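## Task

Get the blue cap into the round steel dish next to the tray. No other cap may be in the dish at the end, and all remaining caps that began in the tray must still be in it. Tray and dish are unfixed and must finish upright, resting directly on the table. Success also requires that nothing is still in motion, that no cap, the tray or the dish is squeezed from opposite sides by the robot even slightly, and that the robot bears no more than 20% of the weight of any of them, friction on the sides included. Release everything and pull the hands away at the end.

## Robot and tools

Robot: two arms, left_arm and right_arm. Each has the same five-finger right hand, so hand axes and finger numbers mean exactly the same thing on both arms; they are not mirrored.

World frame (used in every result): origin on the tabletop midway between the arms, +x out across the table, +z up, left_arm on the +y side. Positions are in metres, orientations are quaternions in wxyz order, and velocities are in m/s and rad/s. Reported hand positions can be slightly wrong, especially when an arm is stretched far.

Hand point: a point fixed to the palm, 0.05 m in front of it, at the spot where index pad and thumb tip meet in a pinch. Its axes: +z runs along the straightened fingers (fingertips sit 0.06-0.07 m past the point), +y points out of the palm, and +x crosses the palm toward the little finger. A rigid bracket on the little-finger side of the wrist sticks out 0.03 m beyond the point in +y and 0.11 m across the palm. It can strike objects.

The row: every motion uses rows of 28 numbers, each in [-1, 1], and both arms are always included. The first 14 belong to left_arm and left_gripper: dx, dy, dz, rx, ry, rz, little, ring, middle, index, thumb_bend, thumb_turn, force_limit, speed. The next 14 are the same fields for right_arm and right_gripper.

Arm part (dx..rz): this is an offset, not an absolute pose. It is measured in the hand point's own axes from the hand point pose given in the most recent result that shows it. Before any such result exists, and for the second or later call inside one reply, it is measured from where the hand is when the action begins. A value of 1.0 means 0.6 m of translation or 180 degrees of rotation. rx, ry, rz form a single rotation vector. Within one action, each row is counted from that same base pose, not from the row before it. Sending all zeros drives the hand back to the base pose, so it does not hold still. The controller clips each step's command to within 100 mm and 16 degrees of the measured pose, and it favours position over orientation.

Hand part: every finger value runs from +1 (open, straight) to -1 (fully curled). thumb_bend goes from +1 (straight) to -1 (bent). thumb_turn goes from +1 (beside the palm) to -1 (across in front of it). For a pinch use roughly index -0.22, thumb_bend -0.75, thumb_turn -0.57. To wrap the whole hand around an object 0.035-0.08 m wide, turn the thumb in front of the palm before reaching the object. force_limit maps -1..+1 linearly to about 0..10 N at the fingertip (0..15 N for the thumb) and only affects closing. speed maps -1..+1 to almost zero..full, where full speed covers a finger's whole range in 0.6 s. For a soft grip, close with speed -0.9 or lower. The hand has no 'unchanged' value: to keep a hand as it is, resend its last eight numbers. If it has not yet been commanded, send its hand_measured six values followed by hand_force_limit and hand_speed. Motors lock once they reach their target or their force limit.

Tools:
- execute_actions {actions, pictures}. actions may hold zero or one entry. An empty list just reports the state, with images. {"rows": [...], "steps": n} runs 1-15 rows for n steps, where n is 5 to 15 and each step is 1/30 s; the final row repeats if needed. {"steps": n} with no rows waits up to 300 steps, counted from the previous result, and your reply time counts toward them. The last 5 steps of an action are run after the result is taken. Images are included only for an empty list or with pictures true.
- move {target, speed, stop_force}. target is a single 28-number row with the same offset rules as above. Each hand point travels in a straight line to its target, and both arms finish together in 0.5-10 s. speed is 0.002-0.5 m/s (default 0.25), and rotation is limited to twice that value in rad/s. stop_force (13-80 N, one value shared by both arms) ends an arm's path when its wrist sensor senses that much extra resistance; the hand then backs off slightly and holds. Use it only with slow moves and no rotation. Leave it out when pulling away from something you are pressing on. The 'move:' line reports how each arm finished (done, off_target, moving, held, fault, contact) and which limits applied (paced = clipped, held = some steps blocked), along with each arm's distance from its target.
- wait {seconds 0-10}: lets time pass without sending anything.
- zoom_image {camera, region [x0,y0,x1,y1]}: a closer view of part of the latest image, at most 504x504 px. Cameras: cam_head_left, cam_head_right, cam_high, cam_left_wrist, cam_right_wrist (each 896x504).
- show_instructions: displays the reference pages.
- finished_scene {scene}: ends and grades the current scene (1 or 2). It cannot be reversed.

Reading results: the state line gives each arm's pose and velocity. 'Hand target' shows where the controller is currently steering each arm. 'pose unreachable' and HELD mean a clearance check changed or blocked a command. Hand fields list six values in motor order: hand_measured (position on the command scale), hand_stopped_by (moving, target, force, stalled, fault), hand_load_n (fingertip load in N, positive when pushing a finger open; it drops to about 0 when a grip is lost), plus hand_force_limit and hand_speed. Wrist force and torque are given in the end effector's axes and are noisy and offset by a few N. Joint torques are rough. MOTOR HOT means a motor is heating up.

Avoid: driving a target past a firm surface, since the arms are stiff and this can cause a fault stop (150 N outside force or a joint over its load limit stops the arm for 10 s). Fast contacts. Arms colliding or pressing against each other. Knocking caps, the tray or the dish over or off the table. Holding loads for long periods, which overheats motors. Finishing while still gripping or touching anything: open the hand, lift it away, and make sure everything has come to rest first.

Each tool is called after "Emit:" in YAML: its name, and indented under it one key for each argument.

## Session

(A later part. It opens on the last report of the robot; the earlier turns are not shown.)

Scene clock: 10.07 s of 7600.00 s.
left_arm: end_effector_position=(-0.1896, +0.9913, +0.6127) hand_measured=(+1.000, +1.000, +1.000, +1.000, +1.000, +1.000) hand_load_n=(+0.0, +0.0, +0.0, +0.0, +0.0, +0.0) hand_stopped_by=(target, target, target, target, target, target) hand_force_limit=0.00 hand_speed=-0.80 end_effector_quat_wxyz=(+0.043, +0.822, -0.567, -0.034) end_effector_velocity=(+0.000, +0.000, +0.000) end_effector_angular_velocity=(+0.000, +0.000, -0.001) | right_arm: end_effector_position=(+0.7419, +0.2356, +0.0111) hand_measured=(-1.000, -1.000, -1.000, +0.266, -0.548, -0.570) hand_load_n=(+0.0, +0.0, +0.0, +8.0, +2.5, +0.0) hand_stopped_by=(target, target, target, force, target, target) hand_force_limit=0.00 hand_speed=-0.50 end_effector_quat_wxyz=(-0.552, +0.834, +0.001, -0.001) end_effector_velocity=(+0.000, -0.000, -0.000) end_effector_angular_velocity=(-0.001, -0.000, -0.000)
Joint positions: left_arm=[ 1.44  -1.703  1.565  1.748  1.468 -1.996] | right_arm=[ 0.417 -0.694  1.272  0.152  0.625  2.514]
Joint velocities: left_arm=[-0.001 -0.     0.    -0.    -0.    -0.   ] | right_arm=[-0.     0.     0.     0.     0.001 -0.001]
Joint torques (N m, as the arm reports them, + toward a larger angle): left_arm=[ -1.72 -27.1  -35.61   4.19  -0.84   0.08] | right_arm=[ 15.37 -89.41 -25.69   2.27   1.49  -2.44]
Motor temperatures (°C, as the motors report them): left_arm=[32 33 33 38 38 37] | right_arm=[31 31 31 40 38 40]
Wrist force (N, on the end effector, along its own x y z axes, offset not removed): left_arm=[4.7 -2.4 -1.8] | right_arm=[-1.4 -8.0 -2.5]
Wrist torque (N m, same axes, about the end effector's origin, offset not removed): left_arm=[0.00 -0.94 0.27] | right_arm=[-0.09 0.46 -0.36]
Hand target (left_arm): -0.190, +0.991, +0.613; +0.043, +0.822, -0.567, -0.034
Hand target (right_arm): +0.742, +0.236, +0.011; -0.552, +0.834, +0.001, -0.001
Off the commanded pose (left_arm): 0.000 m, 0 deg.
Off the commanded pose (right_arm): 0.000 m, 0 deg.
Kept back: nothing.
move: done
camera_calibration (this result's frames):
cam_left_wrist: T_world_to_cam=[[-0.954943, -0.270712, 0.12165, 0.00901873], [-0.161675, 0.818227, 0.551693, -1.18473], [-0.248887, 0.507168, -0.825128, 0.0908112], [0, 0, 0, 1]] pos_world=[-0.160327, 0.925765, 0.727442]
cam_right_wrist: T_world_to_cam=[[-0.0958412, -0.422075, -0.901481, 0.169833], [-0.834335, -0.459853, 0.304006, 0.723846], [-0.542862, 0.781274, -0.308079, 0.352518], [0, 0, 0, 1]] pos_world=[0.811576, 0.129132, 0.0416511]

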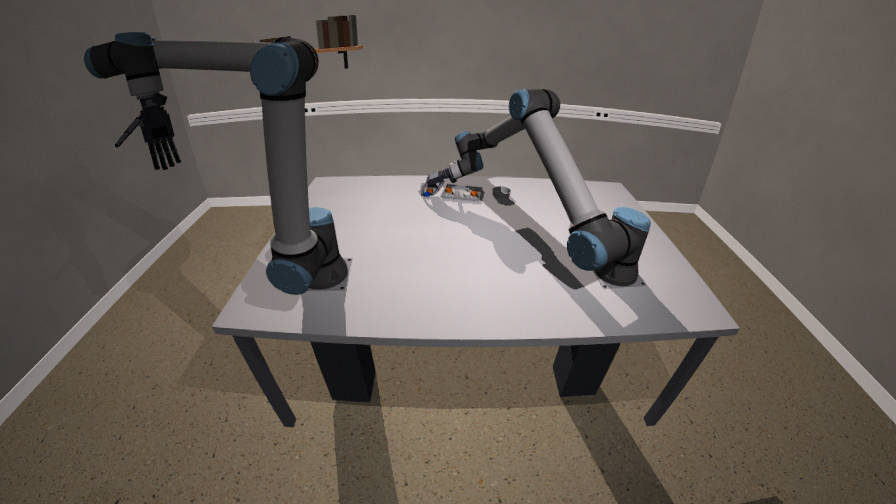

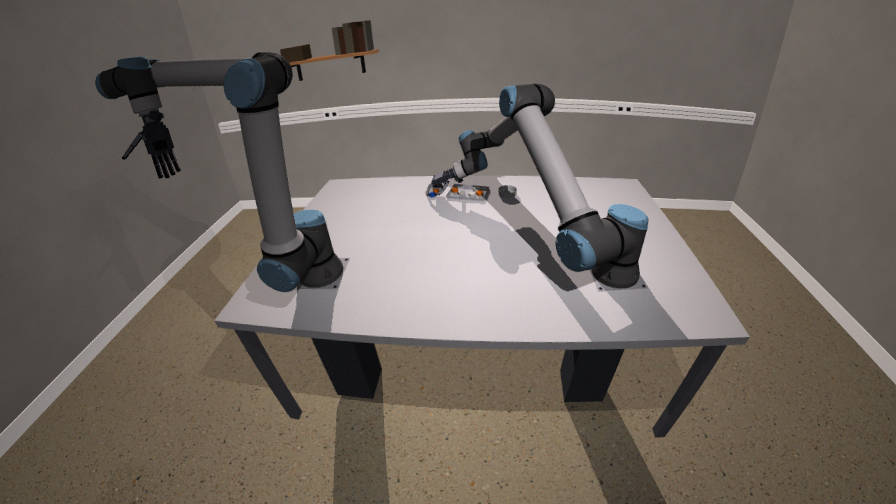

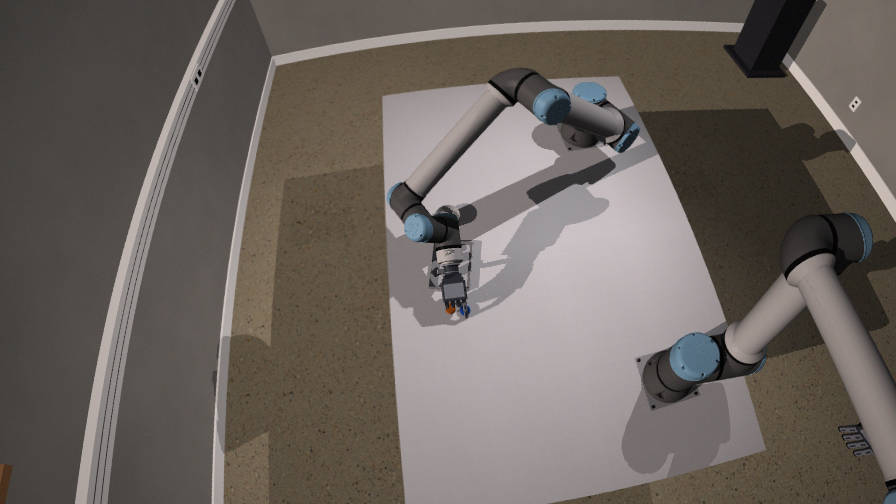

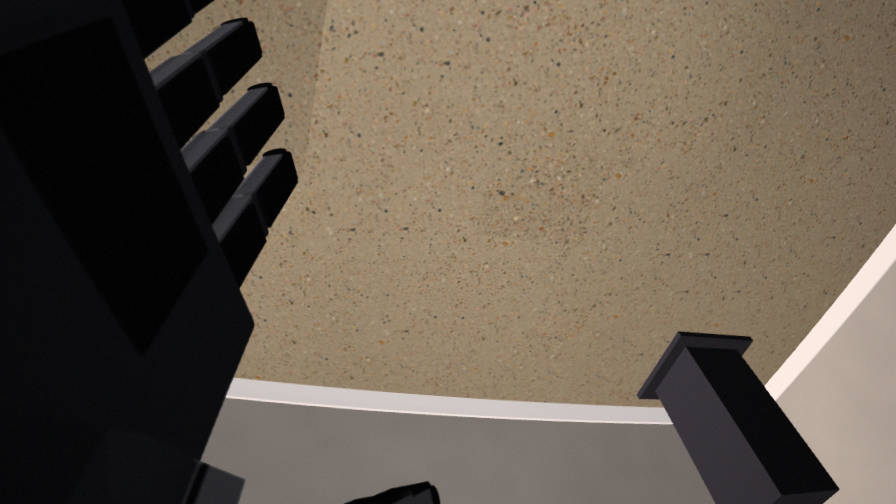

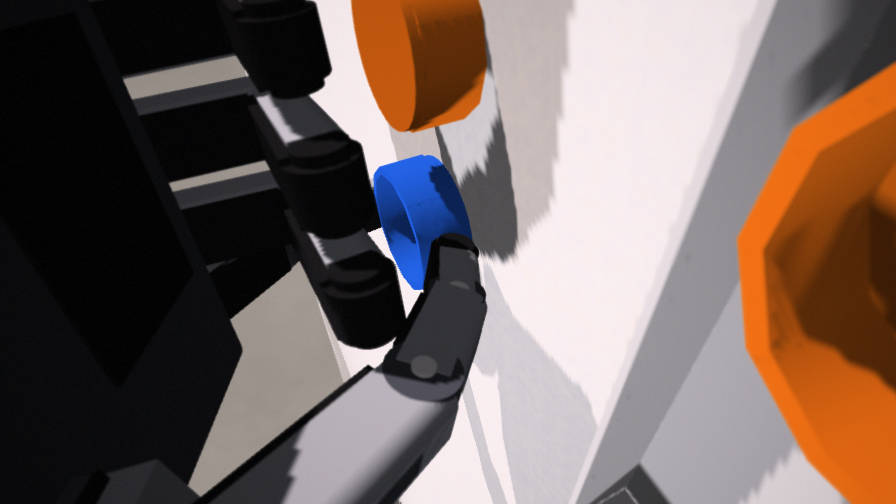

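Emit:
move:
  target: [0,0,0,0,0,0,1,1,1,1,1,1,0,-0.8,0,-0.123,-0.052,0,0,0,-1,-1,-1,-0.3,-0.55,-0.57,0,-0.5]
  speed: 0.15

Emit:
move:
  target: [0,0,0,0,0,0,1,1,1,1,1,1,0,-0.8,0.04,0.264,-0.621,0,0,0,-1,-1,-1,-0.3,-0.55,-0.57,0,-0.5]
  speed: 0.33

Scene clock: 11.30 s of 7600.00 s.
left_arm: end_effector_position=(-0.1896, +0.9913, +0.6127) hand_measured=(+1.000, +1.000, +1.000, +1.000, +1.000, +1.000) hand_load_n=(+0.0, +0.0, +0.0, +0.0, +0.0, +0.0) hand_stopped_by=(target, target, target, target, target, target) hand_force_limit=0.00 hand_speed=-0.80 end_effector_quat_wxyz=(+0.043, +0.822, -0.567, -0.034) end_effector_velocity=(+0.000, +0.000, +0.000) end_effector_angular_velocity=(+0.001, -0.000, -0.000) | right_arm: end_effector_position=(+0.7419, +0.2358, +0.0911) hand_measured=(-1.000, -1.000, -1.000, +0.266, -0.548, -0.570) hand_load_n=(+0.0, +0.0, +0.0, +6.0, +5.0, +0.0) hand_stopped_by=(target, target, target, force, target, target) hand_force_limit=0.00 hand_speed=-0.50 end_effector_quat_wxyz=(-0.552, +0.834, +0.001, -0.001) end_effector_velocity=(-0.001, +0.001, +0.001) end_effector_angular_velocity=(+0.000, -0.001, +0.003)
Joint positions: left_arm=[ 1.44  -1.703  1.565  1.748  1.468 -1.996] | right_arm=[ 0.417 -0.763  1.243  0.25   0.626  2.514]
Joint velocities: left_arm=[-0. -0. -0. -0.  0.  0.] | right_arm=[ 0.001 -0.001 -0.001  0.002 -0.001 -0.002]
Joint torques (N m, as the arm reports them, + toward a larger angle): left_arm=[  2.2  -27.98 -36.26   4.03  -0.63   0.35] | right_arm=[   6.   -103.65  -41.87    5.2     0.3    -3.7 ]
Motor temperatures (°C, as the motors report them): left_arm=[32 33 33 38 38 37] | right_arm=[31 31 31 40 38 40]
Wrist force (N, on the end effector, along its own x y z axes, offset not removed): left_arm=[-1.5 6.0 -7.3] | right_arm=[-1.1 -3.5 -1.5]
Wrist torque (N m, same axes, about the end effector's origin, offset not removed): left_arm=[1.13 0.51 0.37] | right_arm=[-0.57 0.44 -0.47]
Hand target (left_arm): -0.190, +0.991, +0.613; +0.043, +0.822, -0.567, -0.034
Hand target (right_arm): +0.742, +0.236, +0.091; -0.552, +0.834, +0.001, -0.001
Off the commanded pose (left_arm): 0.000 m, 0 deg.
Off the commanded pose (right_arm): 0.000 m, 0 deg.
Kept back: nothing.
move: done
camera_calibration (this result's frames):
cam_left_wrist: T_world_to_cam=[[-0.954943, -0.270712, 0.12165, 0.00901867], [-0.161675, 0.818227, 0.551693, -1.18473], [-0.248888, 0.507168, -0.825128, 0.090811], [0, 0, 0, 1]] pos_world=[-0.160327, 0.925765, 0.727442]
cam_right_wrist: T_world_to_cam=[[-0.0958932, -0.422104, -0.901462, 0.242032], [-0.834325, -0.459833, 0.304065, 0.699581], [-0.542869, 0.781269, -0.308077, 0.37703], [0, 0, 0, 1]] pos_world=[0.811565, 0.129291, 0.121618]

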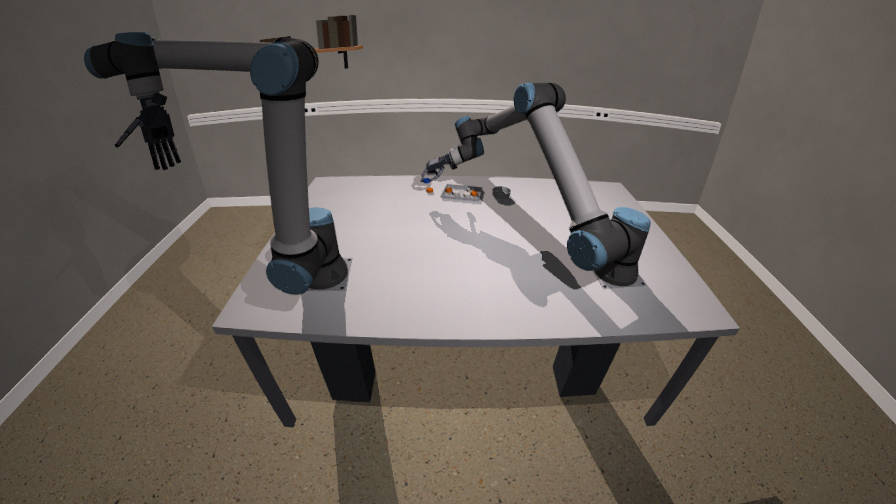

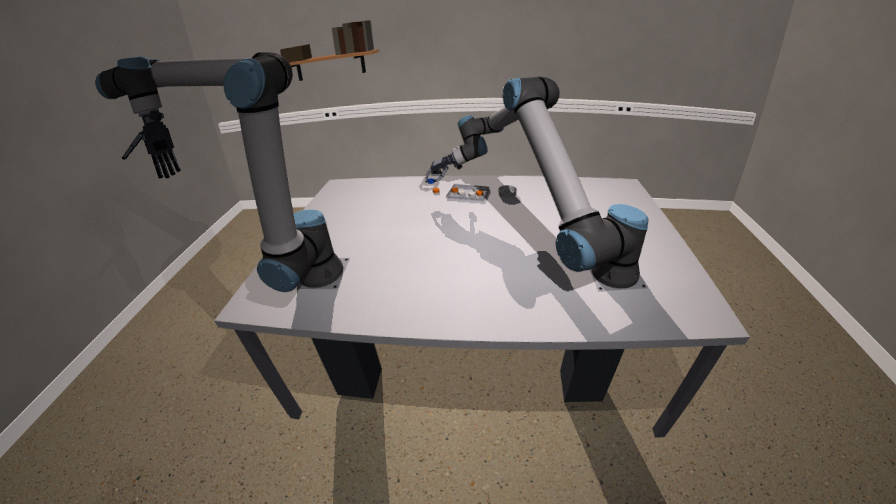

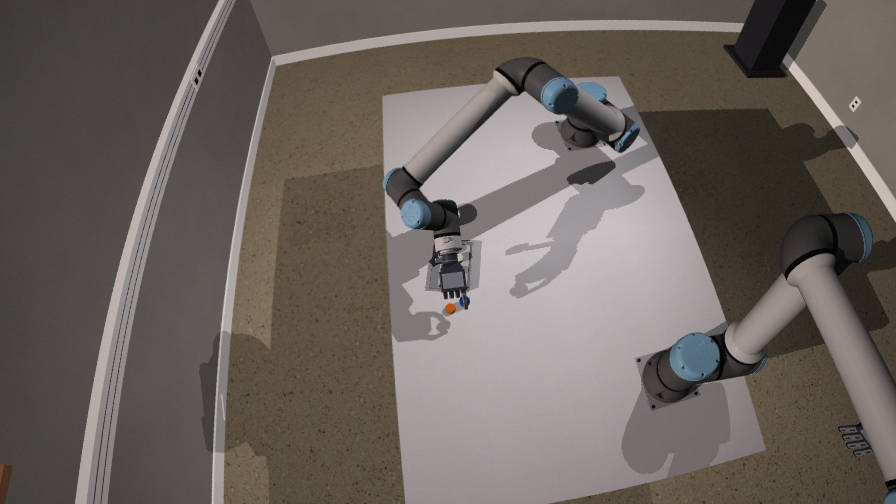

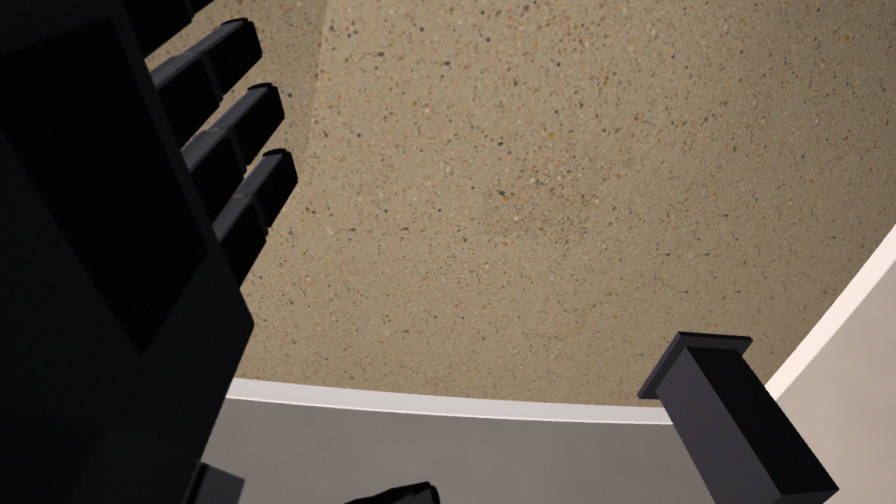

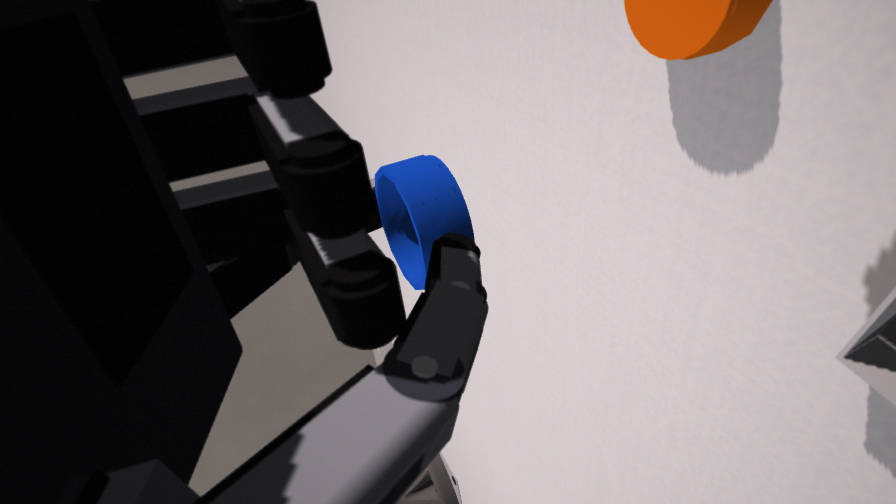

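Scene clock: 13.13 s of 7600.00 s.
left_arm: end_effector_position=(-0.1896, +0.9913, +0.6127) hand_measured=(+1.000, +1.000, +1.000, +1.000, +1.000, +1.000) hand_load_n=(+0.0, +0.0, +0.0, +0.0, +0.0, +0.0) hand_stopped_by=(target, target, target, target, target, target) hand_force_limit=0.00 hand_speed=-0.80 end_effector_quat_wxyz=(+0.043, +0.822, -0.567, -0.034) end_effector_velocity=(-0.001, -0.001, -0.000) end_effector_angular_velocity=(-0.000, +0.000, +0.003) | right_arm: end_effector_position=(+0.7667, -0.1689, +0.0908) hand_measured=(-1.000, -1.000, -1.000, +0.266, -0.548, -0.570) hand_load_n=(+0.0, +0.0, +0.0, +6.0, +5.0, +0.0) hand_stopped_by=(target, target, target, force, target, target) hand_force_limit=0.00 hand_speed=-0.50 end_effector_quat_wxyz=(-0.552, +0.834, +0.001, -0.001) end_effector_velocity=(+0.000, -0.002, -0.000) end_effector_angular_velocity=(-0.001, +0.001, +0.006)
Joint positions: left_arm=[ 1.44  -1.703  1.565  1.748  1.468 -1.996] | right_arm=[-0.096 -0.841  1.598  0.859  0.402  1.523]
Joint velocities: left_arm=[ 0.003 -0.     0.001 -0.     0.    -0.   ] | right_arm=[-0.002  0.004 -0.002  0.019  0.001 -0.022]
Joint torques (N m, as the arm reports them, + toward a larger angle): left_arm=[ -3.21 -27.31 -35.64   3.87  -1.42   0.45] | right_arm=[-18.02 -57.49 -32.46   5.62   1.24  -2.56]
Motor temperatures (°C, as the motors report them): left_arm=[32 33 33 38 38 37] | right_arm=[31 31 31 40 38 40]
Wrist force (N, on the end effector, along its own x y z axes, offset not removed): left_arm=[-2.1 1.6 -2.7] | right_arm=[-1.4 -2.1 -1.0]
Wrist torque (N m, same axes, about the end effector's origin, offset not removed): left_arm=[0.75 0.48 0.27] | right_arm=[-0.37 0.51 -0.37]
Hand target (left_arm): -0.190, +0.991, +0.613; +0.043, +0.822, -0.567, -0.034
Hand target (right_arm): +0.767, -0.169, +0.091; -0.552, +0.834, +0.001, -0.001
Off the commanded pose (left_arm): 0.000 m, 0 deg.
Off the commanded pose (right_arm): 0.000 m, 0 deg.
Kept back: nothing.
move: done
camera_calibration (this result's frames):
cam_left_wrist: T_world_to_cam=[[-0.954943, -0.270712, 0.12165, 0.00901856], [-0.161675, 0.818227, 0.551693, -1.18473], [-0.248888, 0.507168, -0.825128, 0.0908111], [0, 0, 0, 1]] pos_world=[-0.160327, 0.925765, 0.727442]
cam_right_wrist: T_world_to_cam=[[-0.0960288, -0.422434, -0.901292, 0.0733223], [-0.834254, -0.459758, 0.304374, 0.534228], [-0.542954, 0.781135, -0.308267, 0.706636], [0, 0, 0, 1]] pos_world=[0.836393, -0.275389, 0.121312]

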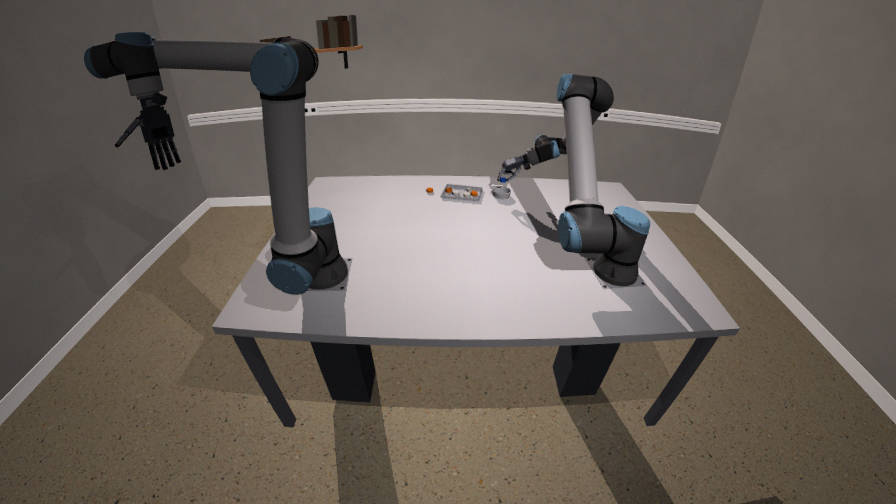

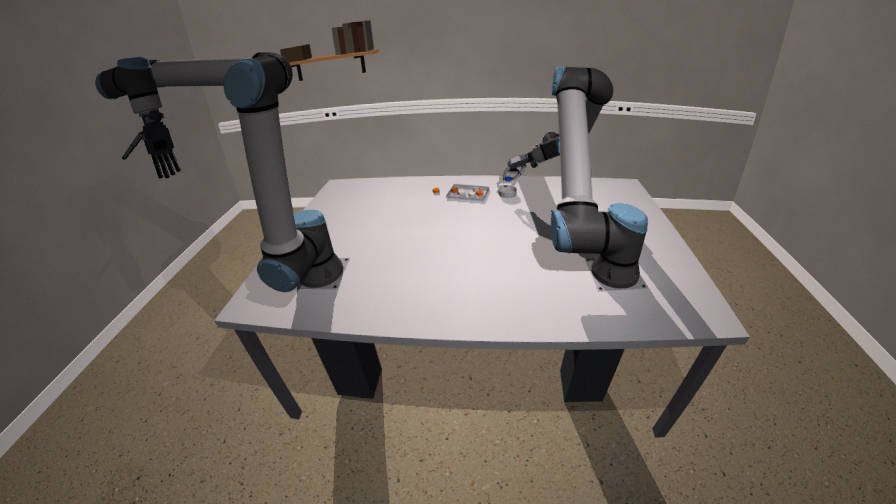

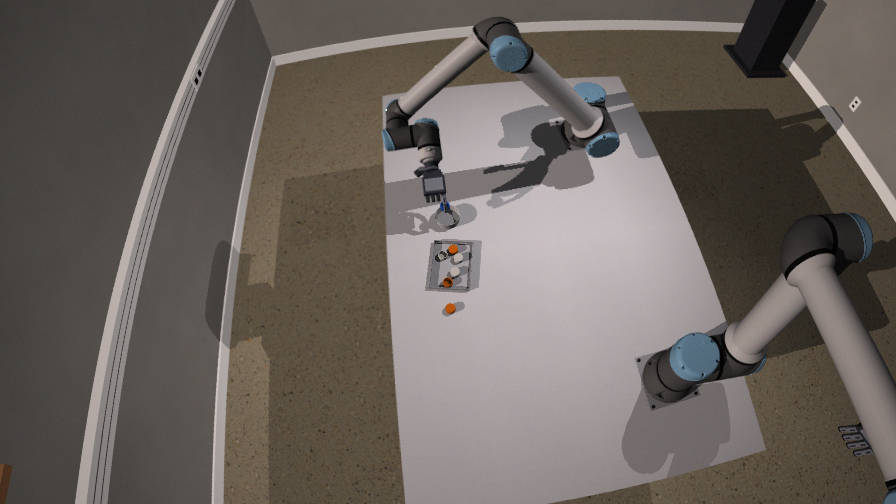

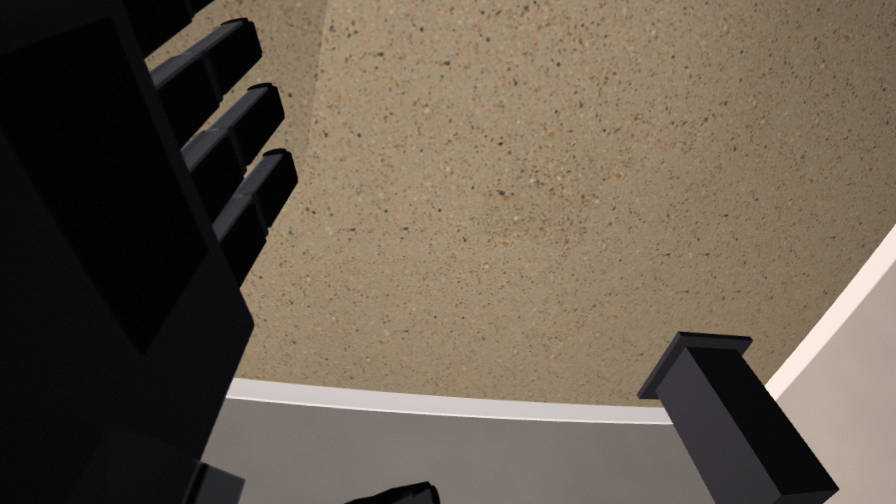

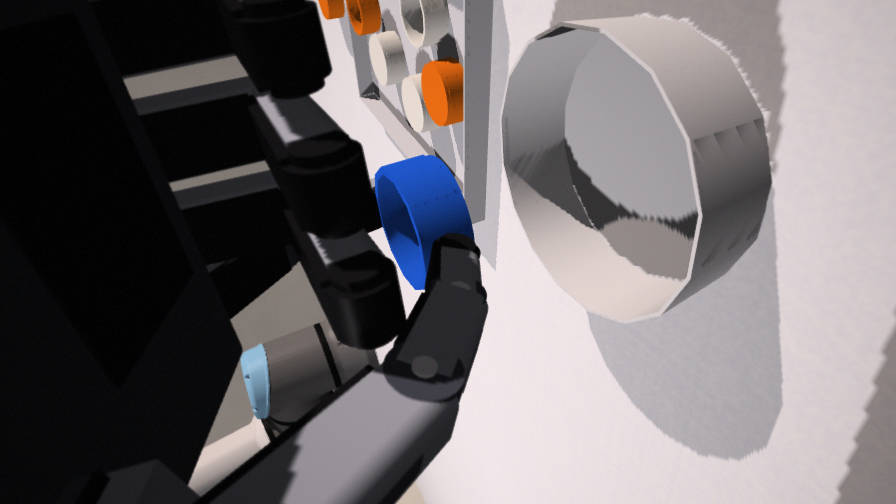

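Emit:
move:
  target: [0,0,0,0,0,0,1,1,1,1,1,1,0,-0.8,0,0.089,0.038,0,0,0,-1,-1,-1,-0.3,-0.55,-0.57,0,-0.5]
  speed: 0.06
  stop_force: 13

Scene clock: 15.00 s of 7600.00 s.
left_arm: end_effector_position=(-0.1896, +0.9913, +0.6127) hand_measured=(+1.000, +1.000, +1.000, +1.000, +1.000, +1.000) hand_load_n=(+0.0, +0.0, +0.0, +0.0, +0.0, +0.0) hand_stopped_by=(target, target, target, target, target, target) hand_force_limit=0.00 hand_speed=-0.80 end_effector_quat_wxyz=(+0.043, +0.822, -0.567, -0.034) end_effector_velocity=(+0.001, -0.000, -0.000) end_effector_angular_velocity=(-0.001, +0.000, -0.001) | right_arm: end_effector_position=(+0.7667, -0.1688, +0.0328) hand_measured=(-1.000, -1.000, -1.000, +0.266, -0.548, -0.570) hand_load_n=(+0.0, +0.0, +0.0, +6.0, +5.0, +0.0) hand_stopped_by=(target, target, target, force, target, target) hand_force_limit=0.00 hand_speed=-0.50 end_effector_quat_wxyz=(-0.552, +0.834, +0.001, -0.001) end_effector_velocity=(-0.000, +0.000, -0.002) end_effector_angular_velocity=(+0.000, +0.001, +0.000)
Joint positions: left_arm=[ 1.44  -1.703  1.565  1.748  1.468 -1.996] | right_arm=[-0.095 -0.774  1.604  0.785  0.402  1.523]
Joint velocities: left_arm=[-0.001 -0.001  0.001  0.     0.    -0.   ] | right_arm=[ 0.     0.002  0.    -0.002 -0.     0.001]
Joint torques (N m, as the arm reports them, + toward a larger angle): left_arm=[  0.29 -26.82 -36.13   4.07  -0.89   0.4 ] | right_arm=[ 18.3  -62.72 -20.61   2.31  -4.17   3.67]
Motor temperatures (°C, as the motors report them): left_arm=[32 33 33 38 38 37] | right_arm=[31 31 31 40 38 40]
Wrist force (N, on the end effector, along its own x y z axes, offset not removed): left_arm=[0.2 2.3 0.6] | right_arm=[-0.4 -1.2 -1.9]
Wrist torque (N m, same axes, about the end effector's origin, offset not removed): left_arm=[0.45 -0.03 0.11] | right_arm=[-0.19 0.36 -0.35]
Hand target (left_arm): -0.190, +0.991, +0.613; +0.043, +0.822, -0.567, -0.034
Hand target (right_arm): +0.767, -0.169, +0.033; -0.552, +0.834, +0.001, -0.001
Off the commanded pose (left_arm): 0.000 m, 0 deg.
Off the commanded pose (right_arm): 0.000 m, 0 deg.
Kept back: nothing.
move: done
camera_calibration (this result's frames):
cam_left_wrist: T_world_to_cam=[[-0.954943, -0.270712, 0.12165, 0.00901856], [-0.161675, 0.818227, 0.551693, -1.18473], [-0.248888, 0.507168, -0.825128, 0.090811], [0, 0, 0, 1]] pos_world=[-0.160327, 0.925765, 0.727442]
cam_right_wrist: T_world_to_cam=[[-0.096076, -0.422524, -0.901245, 0.0211566], [-0.834239, -0.459725, 0.304463, 0.551866], [-0.542968, 0.781106, -0.308318, 0.688646], [0, 0, 0, 1]] pos_world=[0.836333, -0.27526, 0.0633666]

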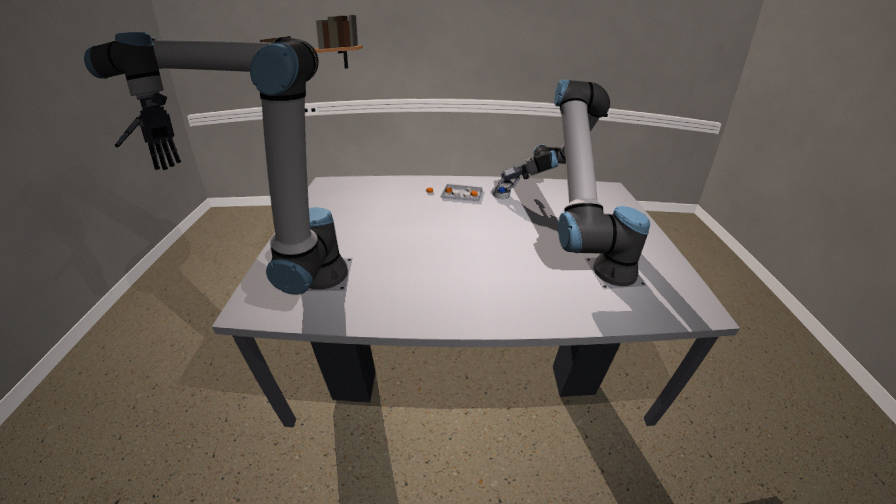

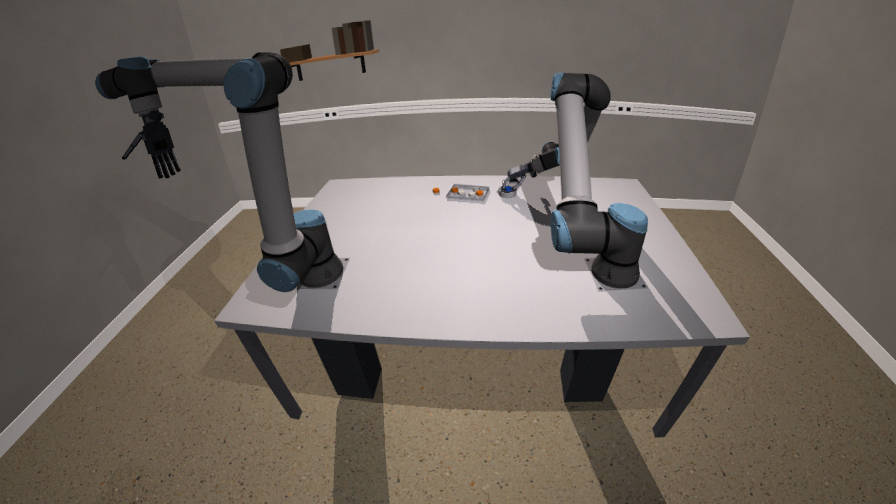

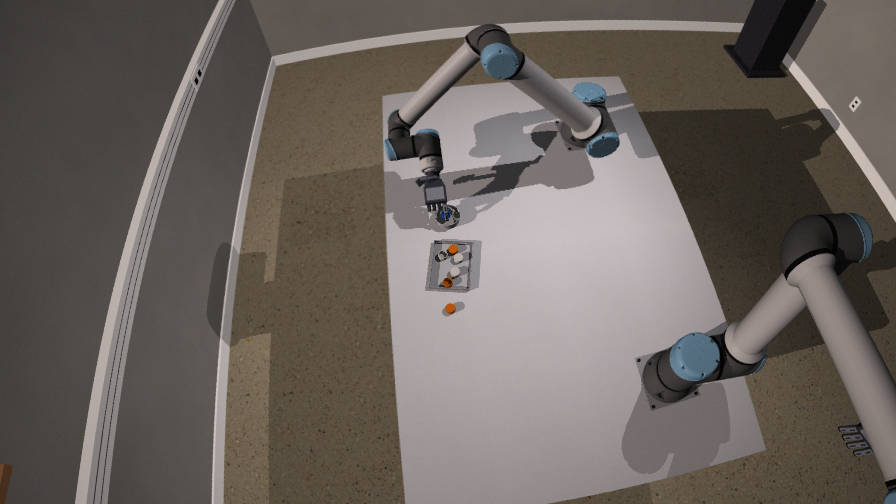

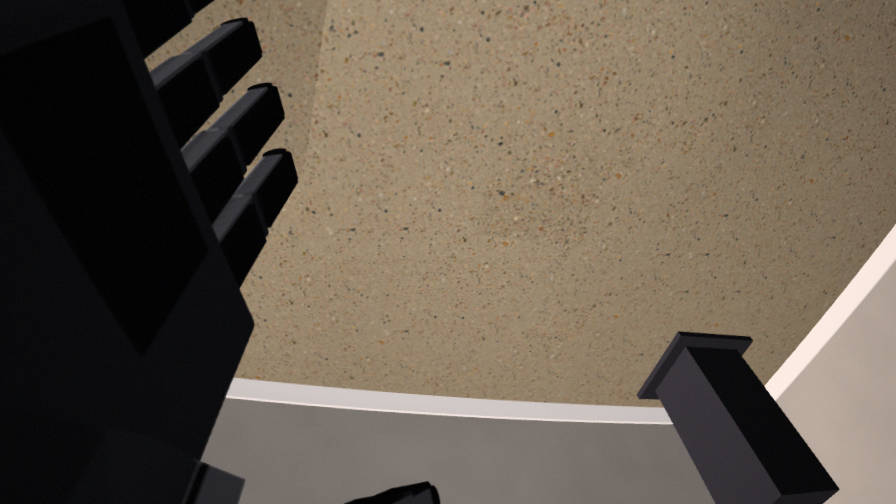

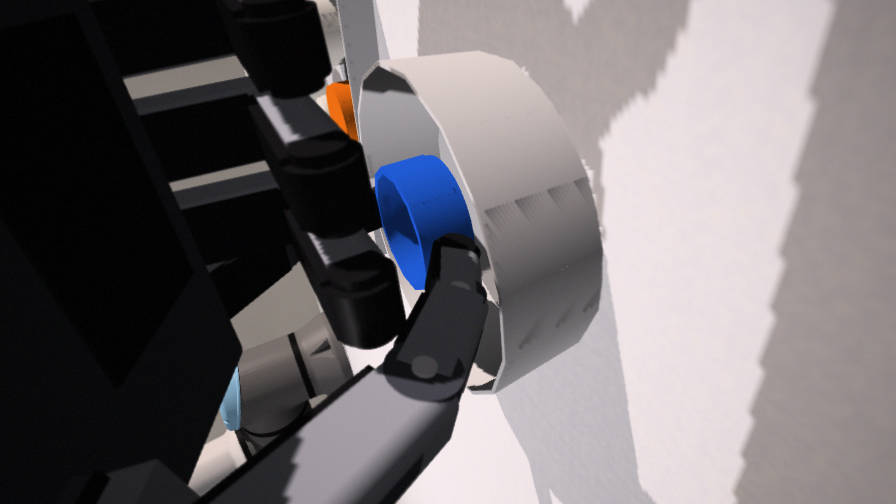

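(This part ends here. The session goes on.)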